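# Open the box lid to upright or beyond

## Task

Swing the box's lid open until it is roughly vertical or tipped further back, keeping the box standing upright. The lid's tab starts tucked down inside the wall that has the thumb notch. Finish by releasing everything and moving the grippers away; the result only counts if the lid and box stay that way without the robot holding them.

## Robot and tools

Robot: two arms, left_arm and right_arm, each with six revolute joints and a parallel gripper. Nothing may be knocked or placed off the table, and the arms must not collide with or shove each other hard. Small random tugs on a held part or nudges to loose objects can happen at any time.

Frame: all printed gripper poses share one scene frame. Origin sits on the table surface midway between the arms; +z is up, +x runs out across the table, and left_arm is mounted on the +y side. The names left and right do not refer to image sides. Each gripper pose is end_effector_position in metres plus end_effector_quat_wxyz; the position is the point between the finger pads, roughly 1 cm short of the fingertips, and can be somewhat inaccurate, especially at long reach. In the gripper's own axes, fingers point along +z and close along y.

Tool execute_actions, argument actions: a list holding at most one item, or empty. An empty list issues no command and just reports the state, with pictures. An action item is {"rows": [...], "steps": n}, n from 1 to 15 (default 15, and at least 6 in practice). Each row is used for one control step of 1/30 s; if rows run out, the final row is held for the rest. A wait item is {"steps": n} with n up to 300 and no rows; it sends nothing and returns when that many steps have elapsed since the previous result (your reply time is included). Optional pictures: true adds camera images to any result.

Each row is a single flat list of 14 numbers covering both arms even if one stays still: left_arm waist, shoulder, elbow, wrist pitch, wrist yaw, wrist roll, opening, then right_arm in the same seven-slot order. The six joint values are absolute target angles in radians, in the same form Joint positions prints them, not offsets. Stated ranges per arm: waist -2.618 to 3.054, shoulder 0.000 to 3.142, elbow 0.000 to 3.142, wrist pitch -1.571 to 1.571, wrist yaw -1.571 to 1.571, wrist roll -2.094 to 2.094. True ends may differ by up to 0.036 rad either way. A target more than 0.036 past a stated end and beyond the joint's current angle gets the whole call rejected, with nothing sent. A target beyond the real end is clipped to that end and reported as "joint sent to its limit" (possibly referring to an earlier action still running); absence of that message does not prove there is more room. Opening is a unitless value from -1 (closed) to +1 (fully open, about 0.094 m between pads).

Motion is speed-limited: per step, each joint's target is kept within a lead of its measured angle (waist 0.202, shoulder 0.258, elbow 0.238, wrist pitch 0.573, wrist yaw and roll 0.522 rad), and if the targets would move a gripper over 70 mm from where it is, the whole arm's targets are pulled back proportionally. Distant goals therefore need several actions. Between calls the arms keep heading for the last row sent, until everything nearly stops or a step is HELD; after that, only a new action moves them further. Fingers still in motion keep going.



Result lines: the state line gives each arm's gripper pose. Joint positions and Joint velocities list each arm's six joints (rad, rad/s) then pad gap (m, m/s). grip_measured is the measured finger opening on the same -1..1 scale you command; each gripper's reading may be off by up to about 1 mm, fixed per scene. "joint command not followed" means a clearance check altered or blocked joint targets on some steps, with the rest of the row applied. HELD marks steps where your row was partly or wholly not sent. MOTOR HOT and OVER-TEMPERATURE FAULT lines report heating.

Gripping: between the ends of the scale, fingers go to where grip_measured would equal your command. To hold something, command an opening below its grip_measured: about 0.03 lower holds firmly, a smaller gap holds more gently. Pad force tops out near 50 to 62 N (lower on some grippers), weaker on parts under about 2 mm thick, with a short harder spike on first contact.

Heat: holding loads warms motors even while you think. At 75 °C you get a warning; at 90 °C that arm halts for 10 s, then that threshold is suspended on that arm for 5 minutes before it can halt again; at 100 °C the arm's motors and gripper go limp and it drops until cooled. Avoid long heavy holds.

Avoid drops, slips, slams, hard impacts and very forceful pushes; prefer smooth, low-effort motion.

Cameras: cam_high and cam_low (504x504, pinhole with radial distortion), cam_left_wrist and cam_right_wrist (616x616, fisheye), delivered in that order. Intrinsics: cam_high K=[[383.537, 0, 252.235], [0, 383.537, 252.642], [0, 0, 1]]; cam_low K=[[374.796, 0, 252.543], [0, 374.796, 250.443], [0, 0, 1]]; cam_left_wrist K=[[200.255, 0, 305.291], [0, 200.255, 309.065], [0, 0, 1]] theta_max_deg=95; cam_right_wrist K=[[201.487, 0, 307.465], [0, 201.487, 310.558], [0, 0, 1]] theta_max_deg=95.

Tool zoom_image: camera (one of the four names) and region [x0, y0, x1, y1] in pixels of that camera's latest full image, origin top-left, at most 504 by 504. Returns an enlarged crop.

Tool finished_scene: argument scene, the number of the current scene. Replying without any tool call ends everything. If resuming, first call execute_actions with an empty list to learn the current scene and task.

Each tool is called as name([rows], argument=value, ...), one row to a line, values as JSON.

## Session

execute_actions([
  {"rows":[[-0.3,1.2,1.2,-0.6,0,0,1,0.3,1.2,1.2,-0.6,0,0,1]],"steps":15},
])

execute_actions([
  {"steps":50},
], pictures=true)

Scene clock: 0.30 s of 4100.00 s.
left_arm: end_effector_position=(+0.3954, +0.3394, +0.3898) grip_measured=+1.000 end_effector_quat_wxyz=(+0.689, -0.153, +0.705, -0.068) | right_arm: end_effector_position=(+0.3143, -0.0897, +0.3191) grip_measured=+1.000 end_effector_quat_wxyz=(+0.518, -0.285, +0.794, +0.139)
Joint positions: left_arm=[-0.028  1.254  1.136  0.077 -0.079 -0.314  0.094] | right_arm=[ 0.478  1.254  1.234 -0.419 -0.054 -0.108  0.094]
Joint velocities: left_arm=[-1.634 -0.672  0.735 -2.015  0.432  1.516  0.   ] | right_arm=[-1.702 -0.462 -0.217 -0.916  0.168  0.549  0.   ]
Motor temperatures (°C, as the motors report them): left_arm=[25 26 28 26 24 23] | right_arm=[24 24 28 27 26 25]
Steps of this call (steps 1 to 9: the first 9 steps of this action). Readings (joint positions):
1: left_arm=[0.296 1.447 0.882 0.655 -0.184 -0.777] | right_arm=[0.811 1.484 1.420 -0.086 -0.108 -0.280]
2: left_arm=[0.277 1.428 0.900 0.581 -0.174 -0.729] | right_arm=[0.792 1.455 1.389 -0.122 -0.106 -0.257]
4: left_arm=[0.212 1.378 0.955 0.444 -0.147 -0.625] | right_arm=[0.728 1.385 1.323 -0.216 -0.093 -0.212]
8: left_arm=[0.029 1.277 1.106 0.149 -0.092 -0.370] | right_arm=[0.538 1.272 1.244 -0.385 -0.061 -0.126]
9: the state above

Scene clock: 1.97 s of 4100.00 s.
left_arm: end_effector_position=(+0.3249, +0.2215, +0.2776) grip_measured=+1.000 end_effector_quat_wxyz=(+0.458, +0.103, +0.881, -0.055) | right_arm: end_effector_position=(+0.3270, -0.1755, +0.2866) grip_measured=+1.000 end_effector_quat_wxyz=(+0.463, -0.163, +0.867, +0.082)
Joint positions: left_arm=[-0.303  1.205  1.186 -0.593 -0.003 -0.006  0.094] | right_arm=[ 0.294  1.22   1.215 -0.585  0.002 -0.01   0.094]
Joint velocities: left_arm=[-0.007 -0.017 -0.017  0.066  0.007  0.007  0.   ] | right_arm=[-0.002  0.007 -0.012 -0.066  0.037 -0.066  0.   ]
Motor temperatures (°C, as the motors report them): left_arm=[25 26 28 26 24 23] | right_arm=[24 25 28 27 26 25]
Kept back: nothing.
Steps of this call (steps 1 to 6: the last 6 steps of your previous action; steps 7 to 45: the robot went on to your last target; steps 46 to 50: nothing new was sent). Readings (joint positions):
1: left_arm=[-0.085 1.234 1.157 0.011 -0.067 -0.270] | right_arm=[0.416 1.240 1.228 -0.450 -0.046 -0.089]
2: left_arm=[-0.140 1.218 1.170 -0.050 -0.057 -0.234] | right_arm=[0.359 1.231 1.223 -0.477 -0.032 -0.073]
4: left_arm=[-0.232 1.201 1.184 -0.180 -0.035 -0.169] | right_arm=[0.300 1.222 1.218 -0.518 -0.004 -0.047]
8: left_arm=[-0.303 1.203 1.186 -0.429 -0.004 -0.071] | right_arm=[0.294 1.220 1.215 -0.562 0.002 -0.024]
50: the state above
All arms were judged still, so your last target was given up. Only a new action makes them travel on or press farther. Fingers that are still opening or closing keep moving.

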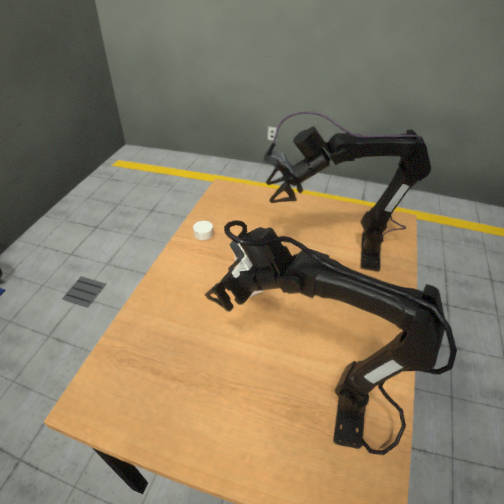

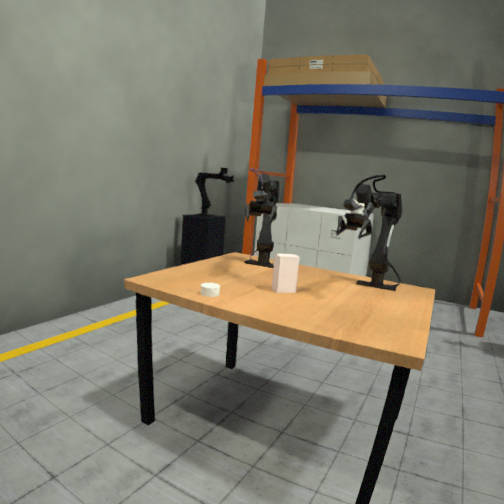

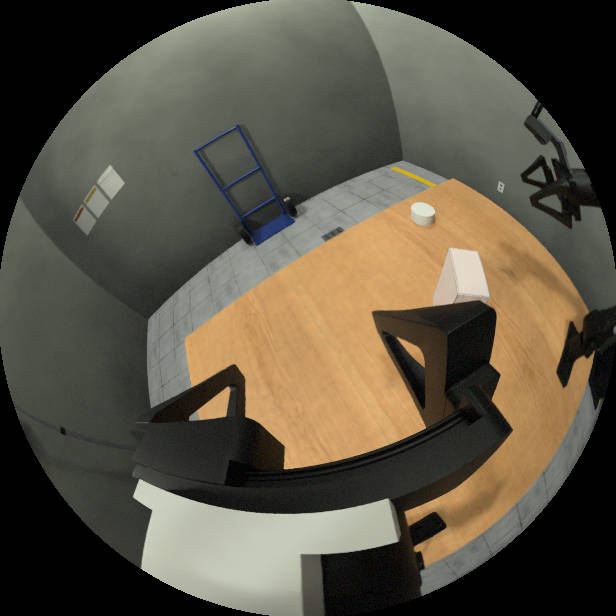

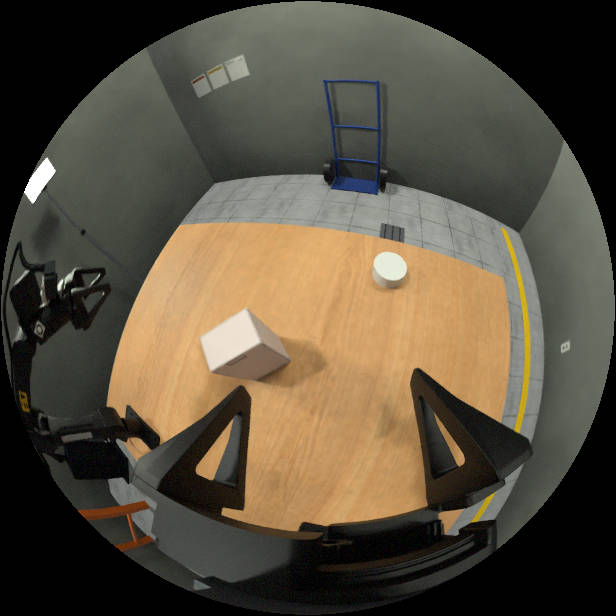

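Similar place. Look from the same viewing pose as before.

execute_actions([
  {"rows":[[-0.75,1.4,1.3,-1.0,0,0,1,0.6,1.4,1.3,-1.0,0,0,1]],"steps":15},
])

execute_actions([
  {"steps":35},
], pictures=true)

Scene clock: 2.47 s of 4100.00 s.
left_arm: end_effector_position=(+0.2343, +0.0855, +0.1824) grip_measured=+1.000 end_effector_quat_wxyz=(+0.232, +0.324, +0.913, -0.084) | right_arm: end_effector_position=(+0.2458, -0.0883, +0.1897) grip_measured=+1.000 end_effector_quat_wxyz=(+0.241, -0.324, +0.911, +0.088)
Joint positions: left_arm=[-0.748  1.432  1.273 -0.914  0.003 -0.003  0.094] | right_arm=[ 0.606  1.419  1.282 -0.915 -0.008 -0.006  0.094]
Joint velocities: left_arm=[-0.784  0.056  0.002 -0.623  0.271  0.051  0.   ] | right_arm=[ 0.012  0.066  0.012 -0.813  0.007 -0.037  0.   ]
Motor temperatures (°C, as the motors report them): left_arm=[25 26 28 26 24 23] | right_arm=[24 25 28 27 26 25]
Steps of this call (steps 1 to 6: nothing new was sent; steps 7 to 15: the first 9 steps of this action). Readings (joint positions):
7: left_arm=[-0.322 1.222 1.205 -0.637 -0.016 -0.006] | right_arm=[0.314 1.235 1.230 -0.623 0.015 -0.007]
8: left_arm=[-0.362 1.254 1.236 -0.691 -0.023 -0.006] | right_arm=[0.356 1.260 1.254 -0.673 0.021 -0.007]
10: left_arm=[-0.473 1.327 1.270 -0.762 -0.023 -0.006] | right_arm=[0.466 1.323 1.279 -0.745 0.020 -0.006]
14: left_arm=[-0.714 1.424 1.273 -0.889 -0.007 -0.005] | right_arm=[0.603 1.413 1.282 -0.889 -0.007 -0.006]
15: the state above

Scene clock: 3.63 s of 4100.00 s.
left_arm: end_effector_position=(+0.2173, +0.0938, +0.1770) grip_measured=+1.000 end_effector_quat_wxyz=(+0.200, +0.333, +0.919, -0.075) | right_arm: end_effector_position=(+0.2332, -0.0988, +0.1815) grip_measured=+1.000 end_effector_quat_wxyz=(+0.208, -0.327, +0.919, +0.076)
Joint positions: left_arm=[-0.76   1.421  1.273 -0.993  0.004 -0.003  0.094] | right_arm=[ 0.606  1.418  1.282 -0.989 -0.006 -0.006  0.094]
Joint velocities: left_arm=[ 0.002 -0.012  0.017 -0.066 -0.022 -0.007  0.   ] | right_arm=[-0.017  0.007  0.017 -0.007  0.007  0.022  0.   ]
Motor temperatures (°C, as the motors report them): left_arm=[25 26 28 26 24 23] | right_arm=[24 25 28 27 26 25]
Kept back: nothing.
Steps of this call (steps 1 to 6: the last 6 steps of your previous action; steps 7 to 30: the robot went on to your last target; steps 31 to 35: nothing new was sent). Readings (joint positions):
1: left_arm=[-0.766 1.432 1.273 -0.933 0.009 -0.003] | right_arm=[0.606 1.420 1.282 -0.935 -0.008 -0.006]
2: left_arm=[-0.769 1.430 1.273 -0.947 0.011 -0.003] | right_arm=[0.606 1.418 1.282 -0.949 -0.007 -0.006]
4: left_arm=[-0.764 1.424 1.273 -0.965 0.009 -0.003] | right_arm=[0.606 1.418 1.282 -0.965 -0.006 -0.006]
8: left_arm=[-0.760 1.421 1.273 -0.983 0.005 -0.003] | right_arm=[0.606 1.418 1.282 -0.981 -0.006 -0.006]
35: the state above
All arms were judged still, so your last target was given up. Only a new action makes them travel on or press farther. Fingers that are still opening or closing keep moving.

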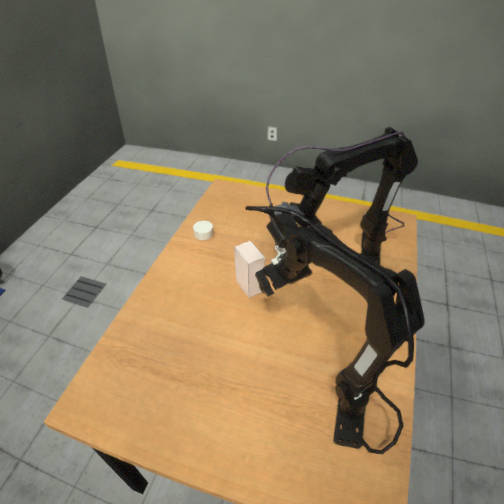

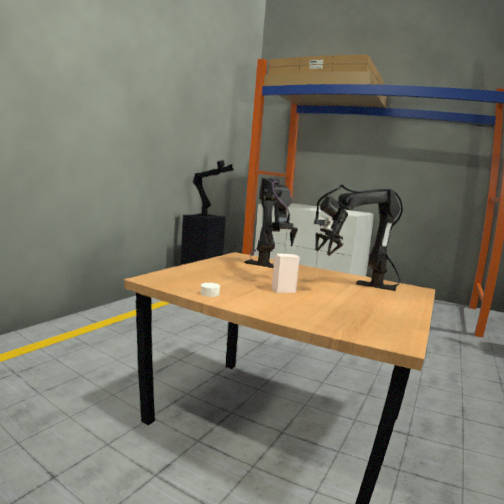

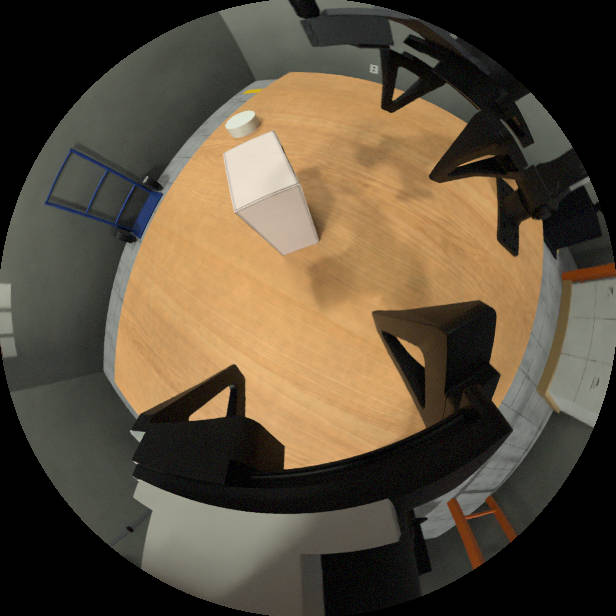

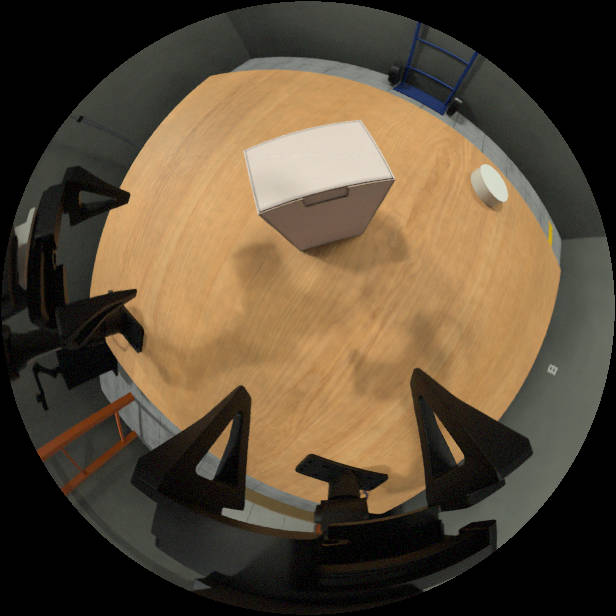

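execute_actions([
  {"rows":[[-0.75,1.3,0.6,0.3,0,0,1,0.62,1.3,0.5,0.55,0,0,-1]],"steps":15},
])

execute_actions([
  {"steps":25},
])

execute_actions([
  {"rows":[[-0.75,1.72,0.40,0.92,0,0,1,0.62,1.57,0.3,1.05,0,0,-1]],"steps":15},
])

execute_actions([
  {"steps":30},
], pictures=true)

Scene clock: 4.23 s of 4100.00 s.
left_arm: end_effector_position=(+0.2419, +0.0733, +0.1034) grip_measured=+1.000 end_effector_quat_wxyz=(+0.387, +0.311, +0.856, -0.143) | right_arm: end_effector_position=(+0.2577, -0.0792, +0.1044) grip_measured=-0.976 end_effector_quat_wxyz=(+0.407, -0.303, +0.850, +0.144)
Joint positions: left_arm=[-0.76   1.309  0.633 -0.045  0.004 -0.002  0.094] | right_arm=[ 0.606  1.302  0.598  0.025 -0.006 -0.006  0.001]
Joint velocities: left_arm=[-0.002  0.193 -1.263  1.634  0.007  0.037  0.   ] | right_arm=[-0.012  0.076 -2.068  2.733 -0.022  0.037 -0.01 ]
Motor temperatures (°C, as the motors report them): left_arm=[25 26 28 26 24 23] | right_arm=[24 25 28 27 26 25]
Steps of this call (steps 1 to 9: nothing new was sent; steps 10 to 18: the first 9 steps of this action). Readings (joint positions):
10: left_arm=[-0.760 1.400 1.227 -0.905 0.004 -0.002] | right_arm=[0.606 1.397 1.236 -0.903 -0.006 -0.006]
11: left_arm=[-0.760 1.364 1.150 -0.776 0.004 -0.002] | right_arm=[0.606 1.361 1.157 -0.771 -0.006 -0.006]
13: left_arm=[-0.760 1.311 0.994 -0.549 0.004 -0.002] | right_arm=[0.606 1.311 0.999 -0.542 -0.006 -0.006]
17: left_arm=[-0.760 1.303 0.686 -0.109 0.004 -0.002] | right_arm=[0.606 1.301 0.675 -0.076 -0.006 -0.006]
18: the state above

Scene clock: 5.07 s of 4100.00 s.
left_arm: end_effector_position=(+0.2665, +0.0527, +0.1444) grip_measured=+1.000 end_effector_quat_wxyz=(+0.498, +0.290, +0.797, -0.183) | right_arm: end_effector_position=(+0.2818, -0.0599, +0.1617) grip_measured=-0.982 end_effector_quat_wxyz=(+0.563, -0.270, +0.755, +0.199)
Joint positions: left_arm=[-0.76   1.32   0.579  0.289  0.004 -0.002  0.094] | right_arm=[ 0.606  1.312  0.479  0.542 -0.006 -0.006  0.001]
Joint velocities: left_arm=[-0.007  0.007 -0.022  0.051 -0.066 -0.007  0.   ] | right_arm=[-0.002  0.012  0.002 -0.066 -0.007 -0.022  0.   ]
Motor temperatures (°C, as the motors report them): left_arm=[25 26 29 26 24 23] | right_arm=[24 25 28 28 26 25]
Kept back: nothing.
Steps of this call (steps 1 to 6: the last 6 steps of your previous action; steps 7 to 25: the robot went on to your last target). Readings (joint positions):
1: left_arm=[-0.760 1.315 0.600 0.002 0.004 -0.002] | right_arm=[0.606 1.306 0.540 0.105 -0.006 -0.006]
2: left_arm=[-0.760 1.319 0.583 0.039 0.004 -0.002] | right_arm=[0.606 1.310 0.503 0.166 -0.006 -0.006]
4: left_arm=[-0.760 1.320 0.579 0.110 0.004 -0.002] | right_arm=[0.606 1.312 0.479 0.261 -0.006 -0.006]
8: left_arm=[-0.760 1.320 0.579 0.227 0.004 -0.002] | right_arm=[0.606 1.312 0.479 0.441 -0.006 -0.006]
25: the state above

Scene clock: 5.37 s of 4100.00 s.
left_arm: end_effector_position=(+0.2573, +0.0604, +0.0179) grip_measured=+1.000 end_effector_quat_wxyz=(+0.452, +0.299, +0.824, -0.167) | right_arm: end_effector_position=(+0.2666, -0.0721, +0.0749) grip_measured=-0.982 end_effector_quat_wxyz=(+0.535, -0.277, +0.775, +0.189)
Joint positions: left_arm=[-0.76   1.752  0.392  0.794  0.004 -0.003  0.094] | right_arm=[ 0.606  1.584  0.29   0.93  -0.006 -0.006  0.001]
Joint velocities: left_arm=[ 0.007 -0.071 -0.007  0.491  0.051 -0.022  0.   ] | right_arm=[ 0.007  0.007 -0.012  0.74  -0.095 -0.022 -0.   ]
Motor temperatures (°C, as the motors report them): left_arm=[25 26 29 27 24 23] | right_arm=[24 25 28 28 26 25]
Steps of this call (steps 1 to 9: the first 9 steps of this action). Readings (joint positions):
1: left_arm=[-0.760 1.351 0.552 0.392 0.004 -0.002] | right_arm=[0.606 1.346 0.453 0.642 -0.006 -0.006]
2: left_arm=[-0.760 1.414 0.524 0.532 0.004 -0.002] | right_arm=[0.606 1.407 0.423 0.769 -0.006 -0.006]
4: left_arm=[-0.760 1.580 0.478 0.700 0.004 -0.002] | right_arm=[0.606 1.520 0.362 0.878 -0.006 -0.006]
8: left_arm=[-0.760 1.753 0.396 0.778 0.004 -0.004] | right_arm=[0.606 1.584 0.290 0.912 -0.006 -0.006]
9: the state above

Scene clock: 6.37 s of 4100.00 s.
left_arm: end_effector_position=(+0.2689, +0.0508, +0.0487) grip_measured=+1.000 end_effector_quat_wxyz=(+0.504, +0.288, +0.793, -0.186) | right_arm: end_effector_position=(+0.2733, -0.0667, +0.1019) grip_measured=-0.982 end_effector_quat_wxyz=(+0.579, -0.266, +0.744, +0.204)
Joint positions: left_arm=[-0.76   1.737  0.392  0.909  0.004 -0.003  0.094] | right_arm=[ 0.606  1.584  0.29   1.044 -0.006 -0.006  0.001]
Joint velocities: left_arm=[-0.012  0.007 -0.002 -0.007  0.007 -0.007  0.   ] | right_arm=[-0.012  0.002  0.002 -0.051  0.007  0.007 -0.   ]
Motor temperatures (°C, as the motors report them): left_arm=[25 26 29 27 24 23] | right_arm=[24 25 28 28 26 25]
Kept back: nothing.
Steps of this call (steps 1 to 6: the last 6 steps of your previous action; steps 7 to 30: the robot went on to your last target). Readings (joint positions):
1: left_arm=[-0.760 1.750 0.392 0.814 0.004 -0.003] | right_arm=[0.606 1.584 0.290 0.954 -0.006 -0.006]
2: left_arm=[-0.760 1.747 0.392 0.834 0.004 -0.003] | right_arm=[0.606 1.584 0.290 0.976 -0.006 -0.006]
4: left_arm=[-0.760 1.740 0.392 0.865 0.004 -0.003] | right_arm=[0.606 1.584 0.290 1.005 -0.006 -0.006]
8: left_arm=[-0.760 1.737 0.392 0.896 0.004 -0.003] | right_arm=[0.606 1.584 0.290 1.031 -0.006 -0.006]
30: the state above
All arms were judged still, so your last target was given up. Only a new action makes them travel on or press farther. Fingers that are still opening or closing keep moving.

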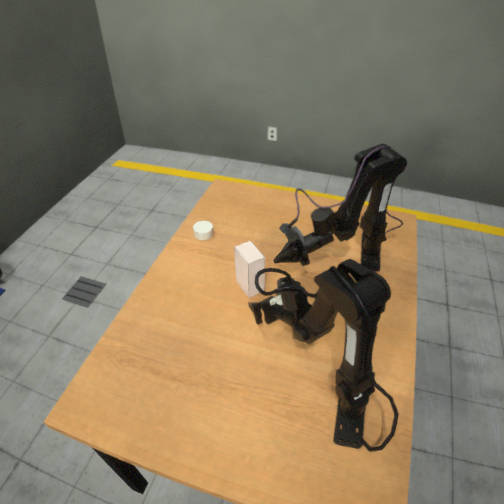

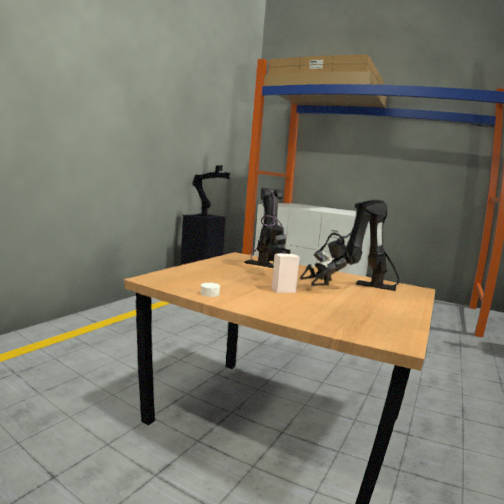

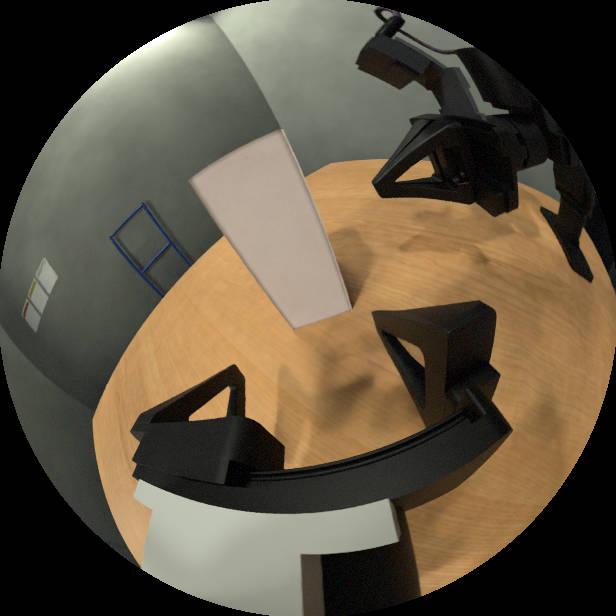

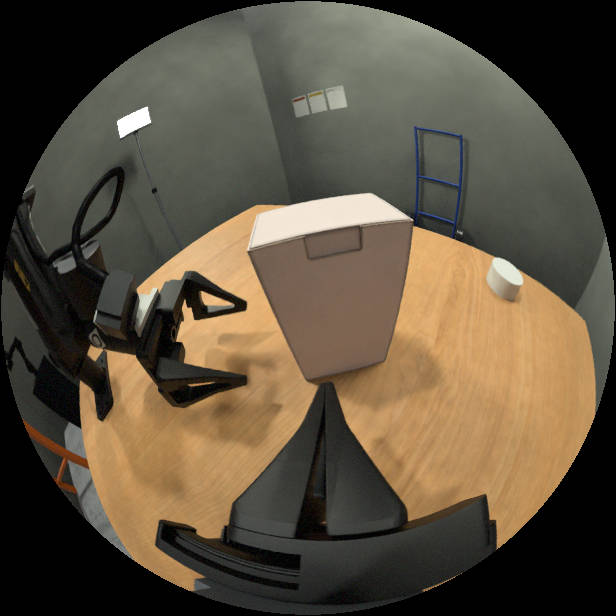

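execute_actions([
  {"rows":[[-0.775,1.76,0.56,0.80,0,0,1,0.62,1.57,0.3,1.05,0,0,-1]],"steps":12},
])

execute_actions([
  {"rows":[[-0.775,1.86,0.73,0.73,0,0,1,0.62,1.57,0.3,1.05,0,0,-1]],"steps":15},
])

execute_actions([
  {"steps":20},
], pictures=true)

Scene clock: 6.87 s of 4100.00 s.
left_arm: end_effector_position=(+0.2981, +0.0263, +0.0749) grip_measured=+1.000 end_effector_quat_wxyz=(+0.524, +0.283, +0.780, -0.193) | right_arm: end_effector_position=(+0.2733, -0.0667, +0.1019) grip_measured=-0.982 end_effector_quat_wxyz=(+0.579, -0.266, +0.744, +0.204)
Joint positions: left_arm=[-0.76   1.76   0.54   0.835  0.004 -0.003  0.094] | right_arm=[ 0.606  1.584  0.29   1.044 -0.006 -0.006  0.001]
Joint velocities: left_arm=[ 0.002 -0.007  0.252 -0.037  0.037  0.037  0.   ] | right_arm=[-0.012 -0.002 -0.007 -0.022  0.051 -0.051  0.   ]
Motor temperatures (°C, as the motors report them): left_arm=[25 26 29 27 24 23] | right_arm=[24 25 28 28 26 25]
Steps of this call (steps 1 to 9: nothing new was sent; steps 10 to 15: the first 6 steps of this action). Readings (joint positions):
10: left_arm=[-0.760 1.738 0.409 0.886 0.004 -0.003] | right_arm=[0.606 1.584 0.290 1.044 -0.006 -0.006]
11: left_arm=[-0.760 1.748 0.444 0.856 0.004 -0.003] | right_arm=[0.606 1.584 0.290 1.044 -0.006 -0.006]
13: left_arm=[-0.760 1.760 0.509 0.834 0.004 -0.003] | right_arm=[0.606 1.584 0.290 1.044 -0.006 -0.006]
15: the state above

Scene clock: 7.37 s of 4100.00 s.
left_arm: end_effector_position=(+0.3268, +0.0004, +0.0767) grip_measured=+1.000 end_effector_quat_wxyz=(+0.520, +0.285, +0.782, -0.192) | right_arm: end_effector_position=(+0.2733, -0.0667, +0.1019) grip_measured=-0.982 end_effector_quat_wxyz=(+0.579, -0.266, +0.744, +0.204)
Joint positions: left_arm=[-0.763  1.858  0.709  0.754  0.004 -0.003  0.094] | right_arm=[ 0.606  1.584  0.29   1.044 -0.006 -0.006  0.001]
Joint velocities: left_arm=[ 0.022  0.017  0.002 -0.183  0.007  0.007  0.   ] | right_arm=[-0.002 -0.007 -0.012 -0.037  0.007 -0.007 -0.   ]
Motor temperatures (°C, as the motors report them): left_arm=[25 26 29 27 24 23] | right_arm=[24 25 28 28 26 25]
Steps of this call (steps 1 to 6: the last 6 steps of your previous action; steps 7 to 15: the first 9 steps of this action). Readings (joint positions):
7: left_arm=[-0.760 1.772 0.566 0.800 0.004 -0.003] | right_arm=[0.606 1.584 0.290 1.044 -0.006 -0.006]
8: left_arm=[-0.761 1.802 0.610 0.781 0.004 -0.003] | right_arm=[0.606 1.584 0.290 1.044 -0.006 -0.006]
10: left_arm=[-0.762 1.850 0.684 0.765 0.004 -0.003] | right_arm=[0.606 1.584 0.290 1.044 -0.006 -0.006]
14: left_arm=[-0.763 1.858 0.709 0.758 0.004 -0.003] | right_arm=[0.606 1.584 0.290 1.044 -0.006 -0.006]
15: the state above

Scene clock: 8.03 s of 4100.00 s.
left_arm: end_effector_position=(+0.3256, +0.0014, +0.0732) grip_measured=+1.000 end_effector_quat_wxyz=(+0.514, +0.287, +0.786, -0.190) | right_arm: end_effector_position=(+0.2733, -0.0667, +0.1019) grip_measured=-0.982 end_effector_quat_wxyz=(+0.579, -0.266, +0.744, +0.204)
Joint positions: left_arm=[-0.763  1.858  0.709  0.738  0.004 -0.003  0.094] | right_arm=[ 0.606  1.584  0.29   1.044 -0.006 -0.006  0.001]
Joint velocities: left_arm=[-0.007  0.002 -0.007 -0.037 -0.022 -0.066  0.   ] | right_arm=[ 0.002 -0.002  0.007  0.022 -0.037  0.022  0.001]
Motor temperatures (°C, as the motors report them): left_arm=[25 26 29 27 24 23] | right_arm=[24 25 28 29 26 25]
Kept back: nothing.
Steps of this call (steps 1 to 6: the last 6 steps of your previous action; steps 7 to 20: the robot went on to your last target). Readings (joint positions):
1: left_arm=[-0.763 1.858 0.709 0.749 0.004 -0.003] | right_arm=[0.606 1.584 0.290 1.044 -0.006 -0.006]
2: left_arm=[-0.763 1.858 0.709 0.747 0.004 -0.003] | right_arm=[0.606 1.584 0.290 1.044 -0.006 -0.006]
4: left_arm=[-0.763 1.858 0.709 0.743 0.004 -0.003] | right_arm=[0.606 1.584 0.290 1.044 -0.006 -0.006]
8: left_arm=[-0.763 1.858 0.709 0.740 0.004 -0.003] | right_arm=[0.606 1.584 0.290 1.044 -0.006 -0.006]
20: the state above

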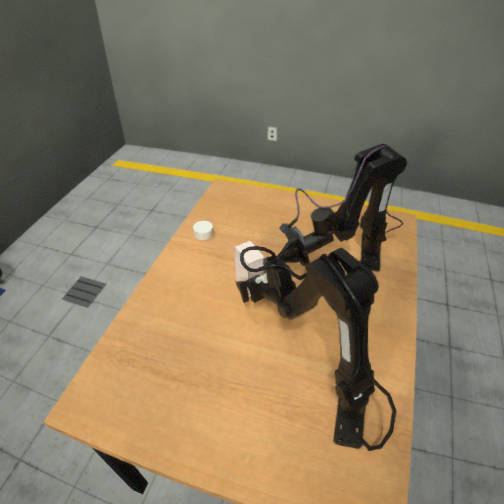

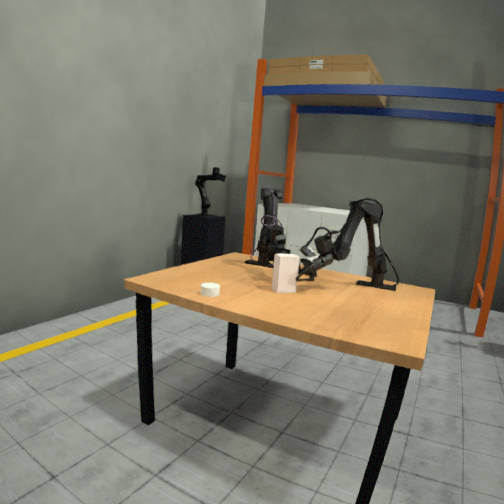

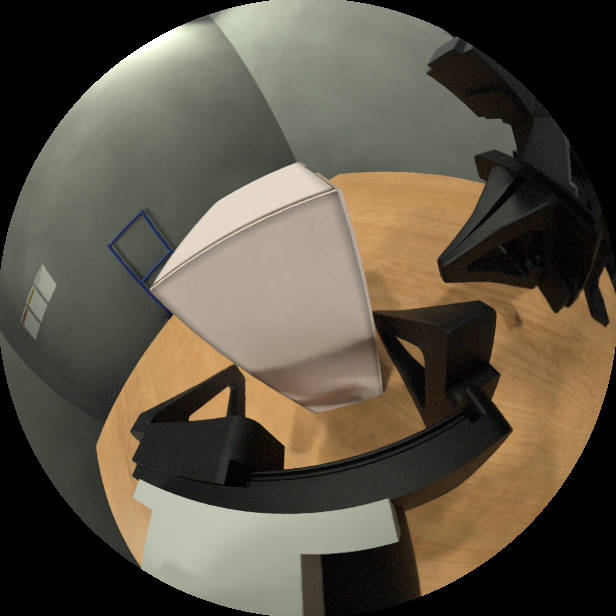

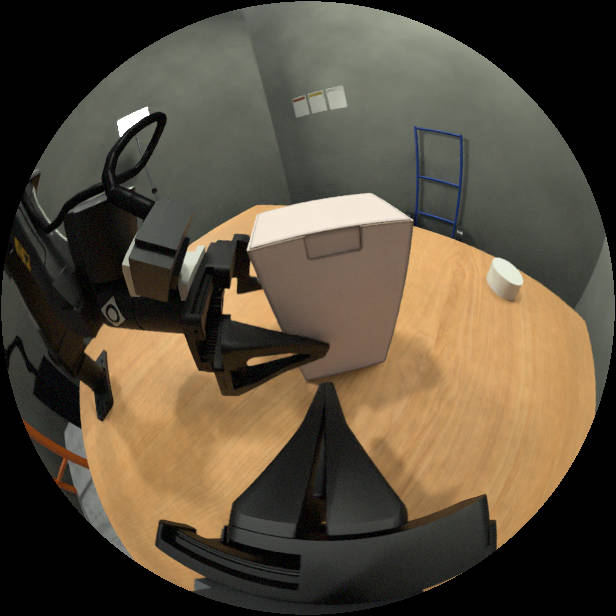

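Close, and raise right meanwhile (target z≈0.19).

execute_actions([
  {"rows":[[-0.775,1.86,0.73,0.73,0,0,0.1,0.62,1.3,0.5,0.65,0,0,-1]],"steps":15},
])

execute_actions([
  {"steps":20},
], pictures=true)

Scene clock: 8.47 s of 4100.00 s.
left_arm: end_effector_position=(+0.3257, +0.0015, +0.0731) grip_measured=+0.167 end_effector_quat_wxyz=(+0.514, +0.287, +0.786, -0.190) | right_arm: end_effector_position=(+0.2911, -0.0525, +0.2372) grip_measured=-0.982 end_effector_quat_wxyz=(+0.661, -0.241, +0.672, +0.232)
Joint positions: left_arm=[-0.763  1.858  0.709  0.738  0.003 -0.003  0.055] | right_arm=[ 0.606  1.293  0.508  0.767 -0.006 -0.006  0.001]
Joint velocities: left_arm=[ 0.007  0.002 -0.012  0.037 -0.007  0.037 -0.   ] | right_arm=[-0.012 -0.017  0.007 -0.066 -0.051  0.007  0.001]
Motor temperatures (°C, as the motors report them): left_arm=[25 26 29 27 24 23] | right_arm=[24 25 28 29 26 25]
Steps of this call (steps 1 to 4: the robot went on to your last target; steps 5 to 13: the first 9 steps of this action). Readings (joint positions):
5: left_arm=[-0.763 1.858 0.709 0.738 0.004 -0.003] | right_arm=[0.606 1.554 0.311 0.975 -0.006 -0.006]
6: left_arm=[-0.763 1.858 0.709 0.738 0.004 -0.003] | right_arm=[0.606 1.505 0.342 0.883 -0.006 -0.006]
8: left_arm=[-0.763 1.858 0.709 0.738 0.003 -0.003] | right_arm=[0.606 1.401 0.415 0.787 -0.006 -0.006]
12: left_arm=[-0.763 1.858 0.709 0.738 0.003 -0.003] | right_arm=[0.606 1.296 0.505 0.767 -0.006 -0.006]
13: the state above

Scene clock: 9.13 s of 4100.00 s.
left_arm: end_effector_position=(+0.3257, +0.0015, +0.0731) grip_measured=+0.167 end_effector_quat_wxyz=(+0.514, +0.287, +0.786, -0.190) | right_arm: end_effector_position=(+0.2898, -0.0535, +0.2126) grip_measured=-0.982 end_effector_quat_wxyz=(+0.627, -0.252, +0.704, +0.220)
Joint positions: left_arm=[-0.763  1.858  0.709  0.738  0.003 -0.003  0.055] | right_arm=[ 0.606  1.293  0.508  0.668 -0.006 -0.006  0.001]
Joint velocities: left_arm=[-0.002 -0.027 -0.007 -0.037  0.081  0.007 -0.   ] | right_arm=[ 0.002 -0.007  0.012  0.037  0.007  0.037 -0.001]
Motor temperatures (°C, as the motors report them): left_arm=[25 27 29 27 24 23] | right_arm=[24 25 28 29 26 25]
Kept back: nothing.
Steps of this call (steps 1 to 6: the last 6 steps of your previous action; steps 7 to 20: the robot went on to your last target). Readings (joint positions):
1: left_arm=[-0.763 1.858 0.709 0.738 0.003 -0.003] | right_arm=[0.606 1.293 0.508 0.757 -0.006 -0.006]
2: left_arm=[-0.763 1.858 0.709 0.738 0.003 -0.003] | right_arm=[0.606 1.293 0.508 0.737 -0.006 -0.006]
4: left_arm=[-0.763 1.858 0.709 0.738 0.003 -0.003] | right_arm=[0.606 1.293 0.508 0.707 -0.006 -0.006]
8: left_arm=[-0.763 1.858 0.709 0.738 0.003 -0.003] | right_arm=[0.606 1.293 0.508 0.681 -0.006 -0.006]
20: the state above

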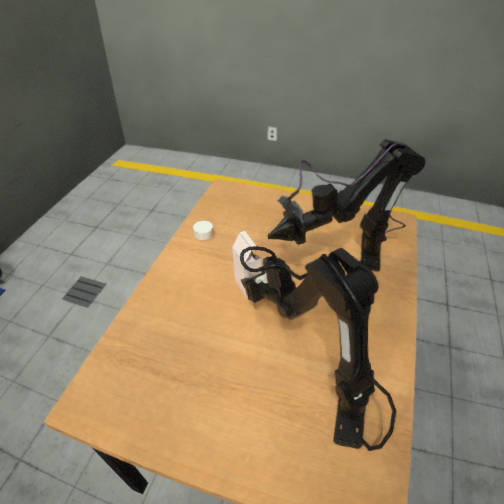

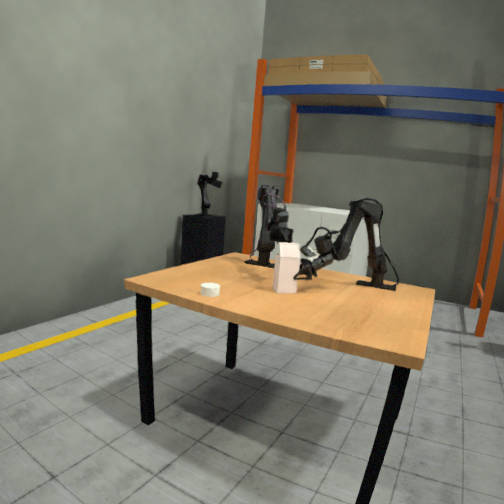

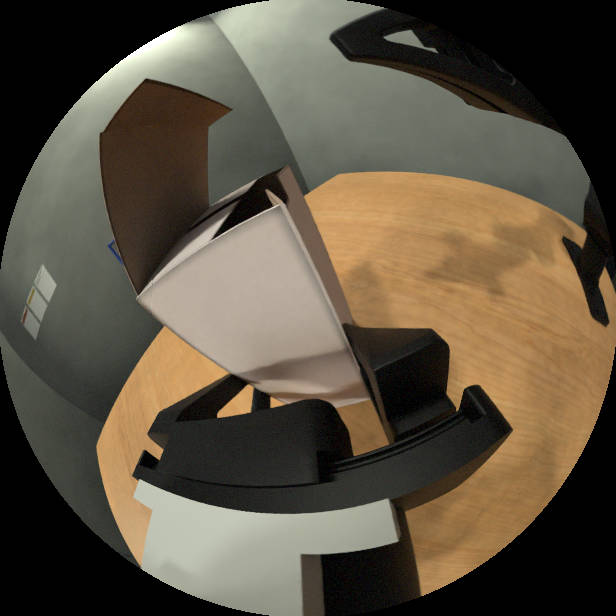

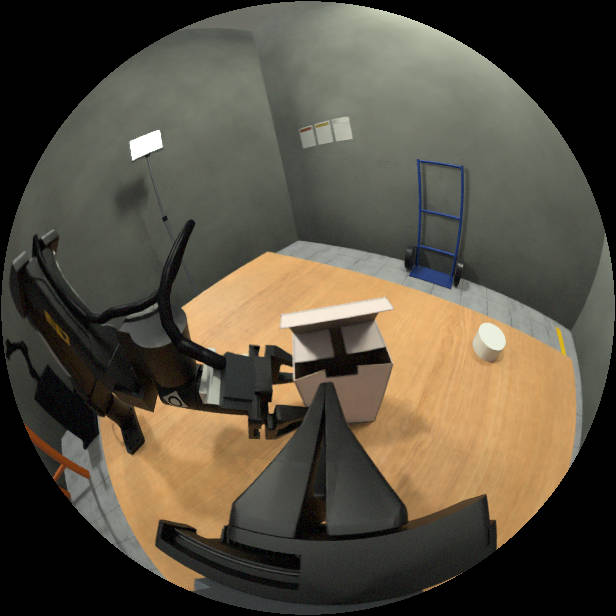

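execute_actions([
  {"rows":[[-0.775,1.86,0.73,0.73,0,0,0.13,0.62,1.42,0.5,0.72,0,0,-1]],"steps":12},
])

execute_actions([
  {"rows":[[-0.775,1.86,0.73,0.73,0,0,0.13,0.62,1.54,0.63,0.70,0,0,-1]],"steps":15},
])

execute_actions([
  {"steps":20},
], pictures=true)

Scene clock: 9.63 s of 4100.00 s.
left_arm: end_effector_position=(+0.3257, +0.0015, +0.0731) grip_measured=+0.167 end_effector_quat_wxyz=(+0.514, +0.287, +0.786, -0.190) | right_arm: end_effector_position=(+0.2982, -0.0468, +0.1726) grip_measured=-0.982 end_effector_quat_wxyz=(+0.596, -0.261, +0.730, +0.210)
Joint positions: left_arm=[-0.763  1.858  0.709  0.738  0.003 -0.003  0.055] | right_arm=[ 0.606  1.418  0.508  0.706 -0.006 -0.006  0.001]
Joint velocities: left_arm=[ 0.007  0.002 -0.007  0.051 -0.066  0.066 -0.001] | right_arm=[-0.007  0.212 -0.002 -0.139 -0.007 -0.051  0.001]
Motor temperatures (°C, as the motors report them): left_arm=[25 27 29 27 24 23] | right_arm=[24 25 29 29 26 25]
Steps of this call (steps 1 to 9: the robot went on to your last target; steps 10 to 15: the first 6 steps of this action). Readings (joint positions):
10: left_arm=[-0.763 1.858 0.709 0.738 0.003 -0.003] | right_arm=[0.606 1.307 0.508 0.682 -0.006 -0.006]
11: left_arm=[-0.763 1.858 0.709 0.738 0.003 -0.003] | right_arm=[0.606 1.335 0.508 0.710 -0.006 -0.006]
13: left_arm=[-0.763 1.858 0.709 0.738 0.003 -0.003] | right_arm=[0.606 1.388 0.508 0.717 -0.006 -0.006]
15: the state above

Scene clock: 10.13 s of 4100.00 s.
left_arm: end_effector_position=(+0.3257, +0.0015, +0.0731) grip_measured=+0.167 end_effector_quat_wxyz=(+0.514, +0.287, +0.786, -0.190) | right_arm: end_effector_position=(+0.3197, -0.0295, +0.1709) grip_measured=-0.982 end_effector_quat_wxyz=(+0.592, -0.262, +0.733, +0.209)
Joint positions: left_arm=[-0.763  1.858  0.709  0.738  0.003 -0.003  0.055] | right_arm=[ 0.606  1.531  0.61   0.708 -0.006 -0.006  0.001]
Joint velocities: left_arm=[ 0.007  0.002 -0.007  0.022  0.051 -0.022 -0.   ] | right_arm=[ 0.002 -0.012  0.002 -0.037 -0.037 -0.007 -0.001]
Motor temperatures (°C, as the motors report them): left_arm=[25 27 29 27 24 23] | right_arm=[24 25 29 29 26 25]
Steps of this call (steps 1 to 6: the last 6 steps of your previous action; steps 7 to 15: the first 9 steps of this action). Readings (joint positions):
7: left_arm=[-0.763 1.858 0.709 0.738 0.003 -0.003] | right_arm=[0.606 1.436 0.521 0.710 -0.006 -0.006]
8: left_arm=[-0.763 1.858 0.709 0.738 0.003 -0.003] | right_arm=[0.606 1.467 0.551 0.709 -0.006 -0.006]
10: left_arm=[-0.763 1.858 0.709 0.738 0.003 -0.003] | right_arm=[0.606 1.518 0.600 0.709 -0.006 -0.006]
14: left_arm=[-0.763 1.858 0.709 0.738 0.003 -0.003] | right_arm=[0.606 1.531 0.610 0.708 -0.006 -0.006]
15: the state above

Scene clock: 10.80 s of 4100.00 s.
left_arm: end_effector_position=(+0.3257, +0.0015, +0.0731) grip_measured=+0.167 end_effector_quat_wxyz=(+0.514, +0.287, +0.786, -0.190) | right_arm: end_effector_position=(+0.3197, -0.0295, +0.1709) grip_measured=-0.982 end_effector_quat_wxyz=(+0.592, -0.262, +0.733, +0.209)
Joint positions: left_arm=[-0.763  1.858  0.709  0.738  0.003 -0.003  0.055] | right_arm=[ 0.606  1.531  0.61   0.708 -0.006 -0.006  0.001]
Joint velocities: left_arm=[-0.012 -0.027  0.002 -0.037 -0.051 -0.095  0.001] | right_arm=[-0.002  0.007  0.012 -0.051  0.007 -0.037  0.001]
Motor temperatures (°C, as the motors report them): left_arm=[25 27 29 27 24 23] | right_arm=[24 25 29 29 26 25]
Kept back: nothing.
Steps of this call (steps 1 to 6: the last 6 steps of your previous action; steps 7 to 15: the robot went on to your last target; steps 16 to 20: nothing new was sent). Readings (joint positions):
1: left_arm=[-0.763 1.858 0.709 0.738 0.003 -0.003] | right_arm=[0.606 1.531 0.610 0.708 -0.006 -0.006]
2: left_arm=[-0.763 1.858 0.709 0.738 0.003 -0.003] | right_arm=[0.606 1.531 0.610 0.708 -0.006 -0.006]
4: left_arm=[-0.763 1.858 0.709 0.738 0.003 -0.003] | right_arm=[0.606 1.531 0.610 0.708 -0.006 -0.006]
8: left_arm=[-0.763 1.858 0.709 0.738 0.003 -0.003] | right_arm=[0.606 1.531 0.610 0.708 -0.006 -0.006]
20: the state above
All arms were judged still, so your last target was given up. Only a new action makes them travel on or press farther. Fingers that are still opening or closing keep moving.

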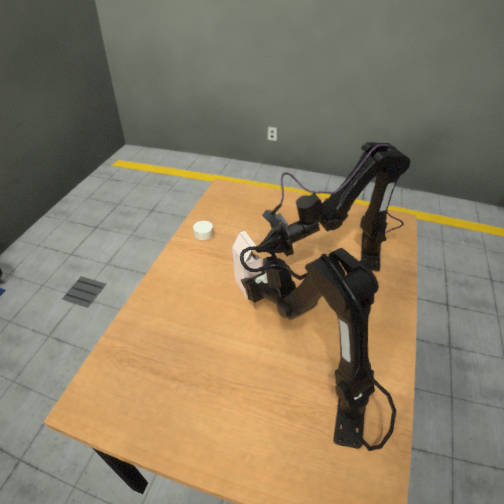

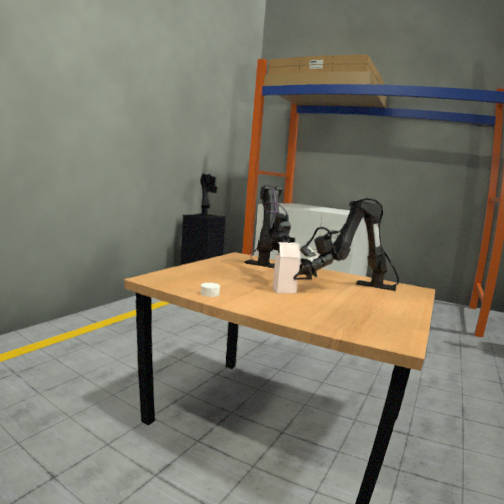

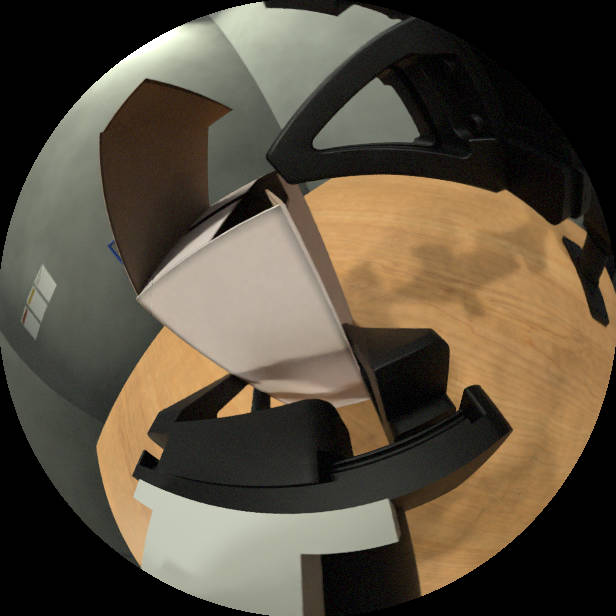

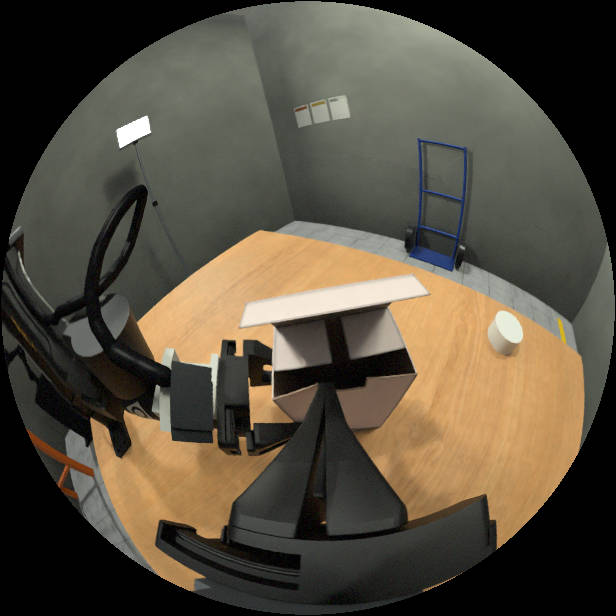

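execute_actions([
  {"rows":[[-0.775,1.86,0.73,0.73,0,0,0.13,0.62,1.57,0.75,0.62,0,0,-1]],"steps":12},
])

execute_actions([
  {"rows":[[-0.775,1.86,0.73,0.73,0,0,0.13,0.62,1.65,0.87,0.59,0,0,-1]],"steps":12},
])

execute_actions([
  {"rows":[[-0.775,1.86,0.73,0.73,0,0,0.13,0.62,1.80,1.05,0.57,0,0,-1]],"steps":15},
])

execute_actions([
  {"steps":20},
], pictures=true)

Scene clock: 11.37 s of 4100.00 s.
left_arm: end_effector_position=(+0.3257, +0.0015, +0.0731) grip_measured=+0.167 end_effector_quat_wxyz=(+0.514, +0.287, +0.786, -0.190) | right_arm: end_effector_position=(+0.3381, -0.0148, +0.1980) grip_measured=-0.982 end_effector_quat_wxyz=(+0.605, -0.258, +0.722, +0.213)
Joint positions: left_arm=[-0.763  1.858  0.709  0.738  0.003 -0.003  0.055] | right_arm=[ 0.606  1.563  0.732  0.654 -0.006 -0.006  0.001]
Joint velocities: left_arm=[-0.012  0.002 -0.007 -0.007 -0.007  0.037 -0.001] | right_arm=[-0.017 -0.012  0.193  0.037  0.022  0.022  0.001]
Motor temperatures (°C, as the motors report them): left_arm=[25 27 29 28 24 23] | right_arm=[24 25 29 29 26 25]
Steps of this call (steps 1 to 11: nothing new was sent; steps 12 to 17: the first 6 steps of this action). Readings (joint positions):
12: left_arm=[-0.763 1.858 0.709 0.738 0.003 -0.003] | right_arm=[0.606 1.535 0.626 0.688 -0.006 -0.006]
13: left_arm=[-0.763 1.858 0.709 0.738 0.003 -0.003] | right_arm=[0.606 1.547 0.657 0.665 -0.006 -0.006]
15: left_arm=[-0.763 1.858 0.709 0.738 0.003 -0.003] | right_arm=[0.606 1.563 0.709 0.652 -0.006 -0.006]
17: the state above

Scene clock: 11.77 s of 4100.00 s.
left_arm: end_effector_position=(+0.3257, +0.0015, +0.0731) grip_measured=+0.167 end_effector_quat_wxyz=(+0.514, +0.287, +0.786, -0.190) | right_arm: end_effector_position=(+0.3584, +0.0014, +0.2067) grip_measured=-0.982 end_effector_quat_wxyz=(+0.606, -0.258, +0.721, +0.213)
Joint positions: left_arm=[-0.763  1.858  0.709  0.738  0.003 -0.003  0.055] | right_arm=[ 0.606  1.64   0.849  0.618 -0.006 -0.006  0.001]
Joint velocities: left_arm=[ 0.012 -0.002 -0.002  0.037 -0.037 -0.022  0.   ] | right_arm=[-0.017 -0.022  0.037 -0.051 -0.037 -0.066 -0.001]
Motor temperatures (°C, as the motors report them): left_arm=[25 27 29 28 24 23] | right_arm=[24 26 29 29 26 25]
Steps of this call (steps 1 to 6: the last 6 steps of your previous action; steps 7 to 12: the first 6 steps of this action). Readings (joint positions):
7: left_arm=[-0.763 1.858 0.709 0.738 0.003 -0.003] | right_arm=[0.606 1.573 0.752 0.631 -0.006 -0.006]
8: left_arm=[-0.763 1.858 0.709 0.738 0.003 -0.003] | right_arm=[0.606 1.596 0.785 0.620 -0.006 -0.006]
10: left_arm=[-0.763 1.858 0.709 0.738 0.003 -0.003] | right_arm=[0.606 1.633 0.835 0.618 -0.006 -0.006]
12: the state above

Scene clock: 12.27 s of 4100.00 s.
left_arm: end_effector_position=(+0.3257, +0.0015, +0.0731) grip_measured=+0.167 end_effector_quat_wxyz=(+0.514, +0.287, +0.786, -0.190) | right_arm: end_effector_position=(+0.3925, +0.0287, +0.2062) grip_measured=-0.982 end_effector_quat_wxyz=(+0.605, -0.258, +0.722, +0.213)
Joint positions: left_arm=[-0.763  1.858  0.709  0.738  0.003 -0.003  0.055] | right_arm=[ 0.606  1.794  1.032  0.584 -0.006 -0.006  0.001]
Joint velocities: left_arm=[ 0.007 -0.012 -0.017 -0.037 -0.037 -0.037  0.001] | right_arm=[-0.012 -0.002 -0.002 -0.081  0.007 -0.037  0.001]
Motor temperatures (°C, as the motors report them): left_arm=[25 27 29 28 24 23] | right_arm=[24 26 29 29 26 25]
Steps of this call (steps 1 to 6: the last 6 steps of your previous action; steps 7 to 15: the first 9 steps of this action). Readings (joint positions):
7: left_arm=[-0.763 1.858 0.709 0.738 0.003 -0.003] | right_arm=[0.606 1.659 0.876 0.596 -0.006 -0.006]
8: left_arm=[-0.763 1.858 0.709 0.738 0.003 -0.003] | right_arm=[0.606 1.703 0.932 0.590 -0.006 -0.006]
10: left_arm=[-0.763 1.858 0.709 0.738 0.003 -0.003] | right_arm=[0.606 1.773 1.016 0.593 -0.006 -0.006]
14: left_arm=[-0.763 1.858 0.709 0.738 0.003 -0.003] | right_arm=[0.606 1.794 1.032 0.585 -0.006 -0.006]
15: the state above

Scene clock: 12.93 s of 4100.00 s.
left_arm: end_effector_position=(+0.3257, +0.0015, +0.0731) grip_measured=+0.167 end_effector_quat_wxyz=(+0.514, +0.287, +0.786, -0.190) | right_arm: end_effector_position=(+0.3925, +0.0287, +0.2062) grip_measured=-0.982 end_effector_quat_wxyz=(+0.605, -0.258, +0.722, +0.213)
Joint positions: left_arm=[-0.763  1.858  0.709  0.738  0.003 -0.003  0.055] | right_arm=[ 0.606  1.794  1.032  0.584 -0.006 -0.006  0.001]
Joint velocities: left_arm=[-0.017 -0.002 -0.002 -0.007  0.022 -0.022 -0.001] | right_arm=[ 0.007 -0.007 -0.022 -0.051 -0.022  0.037 -0.001]
Motor temperatures (°C, as the motors report them): left_arm=[25 27 29 28 24 23] | right_arm=[24 26 29 29 26 25]
Kept back: nothing.
Steps of this call (steps 1 to 6: the last 6 steps of your previous action; steps 7 to 15: the robot went on to your last target; steps 16 to 20: nothing new was sent). Readings (joint positions):
1: left_arm=[-0.763 1.858 0.709 0.738 0.003 -0.003] | right_arm=[0.606 1.794 1.032 0.584 -0.006 -0.006]
2: left_arm=[-0.763 1.858 0.709 0.738 0.003 -0.003] | right_arm=[0.606 1.794 1.032 0.584 -0.006 -0.006]
4: left_arm=[-0.763 1.858 0.709 0.738 0.003 -0.003] | right_arm=[0.606 1.794 1.032 0.584 -0.006 -0.006]
8: left_arm=[-0.763 1.858 0.709 0.738 0.003 -0.003] | right_arm=[0.606 1.794 1.032 0.584 -0.006 -0.006]
20: the state above
All arms were judged still, so your last target was given up. Only a new action makes them travel on or press farther. Fingers that are still opening or closing keep moving.

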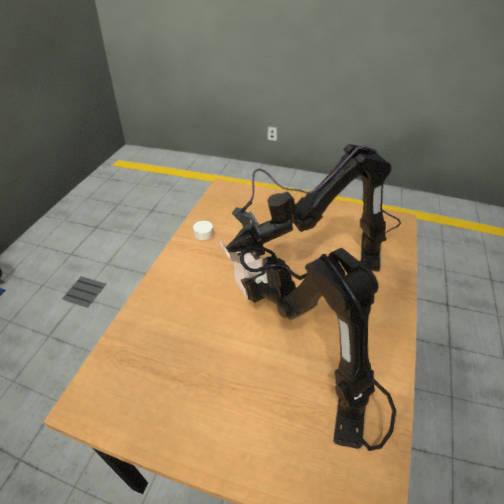

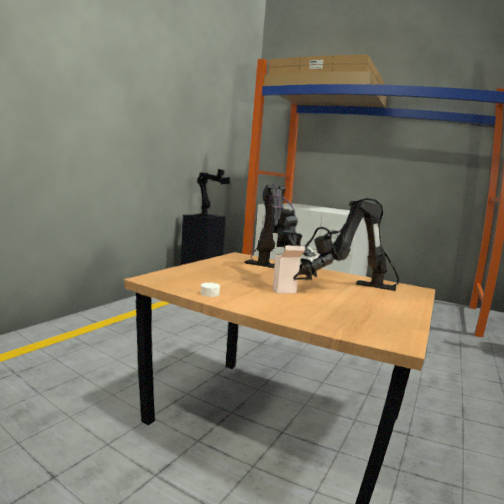

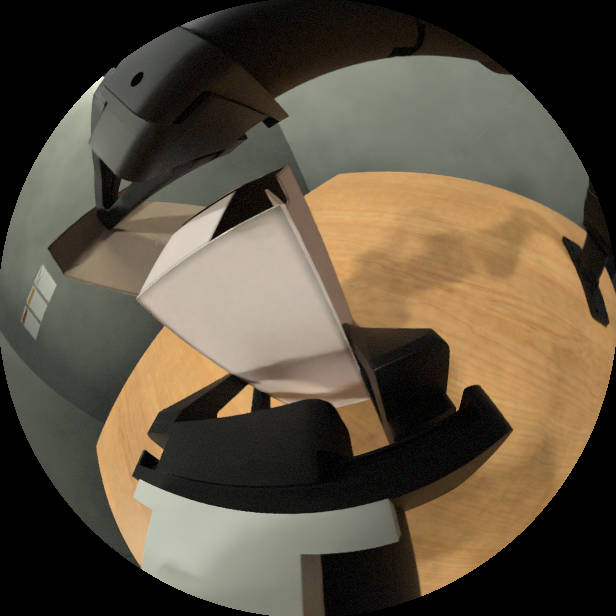

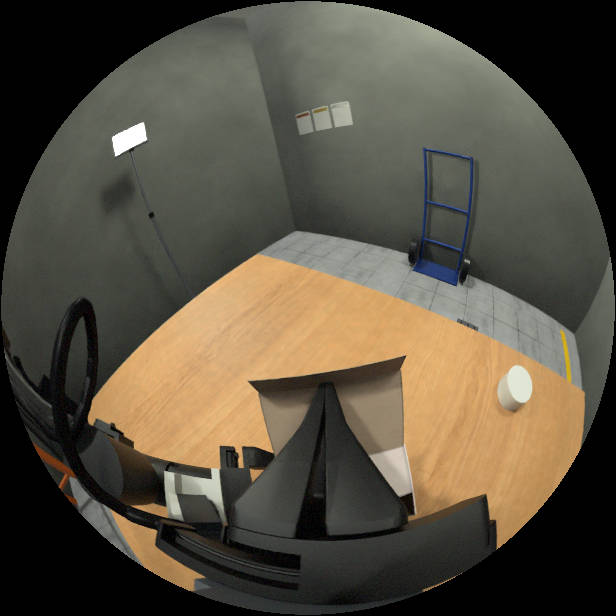

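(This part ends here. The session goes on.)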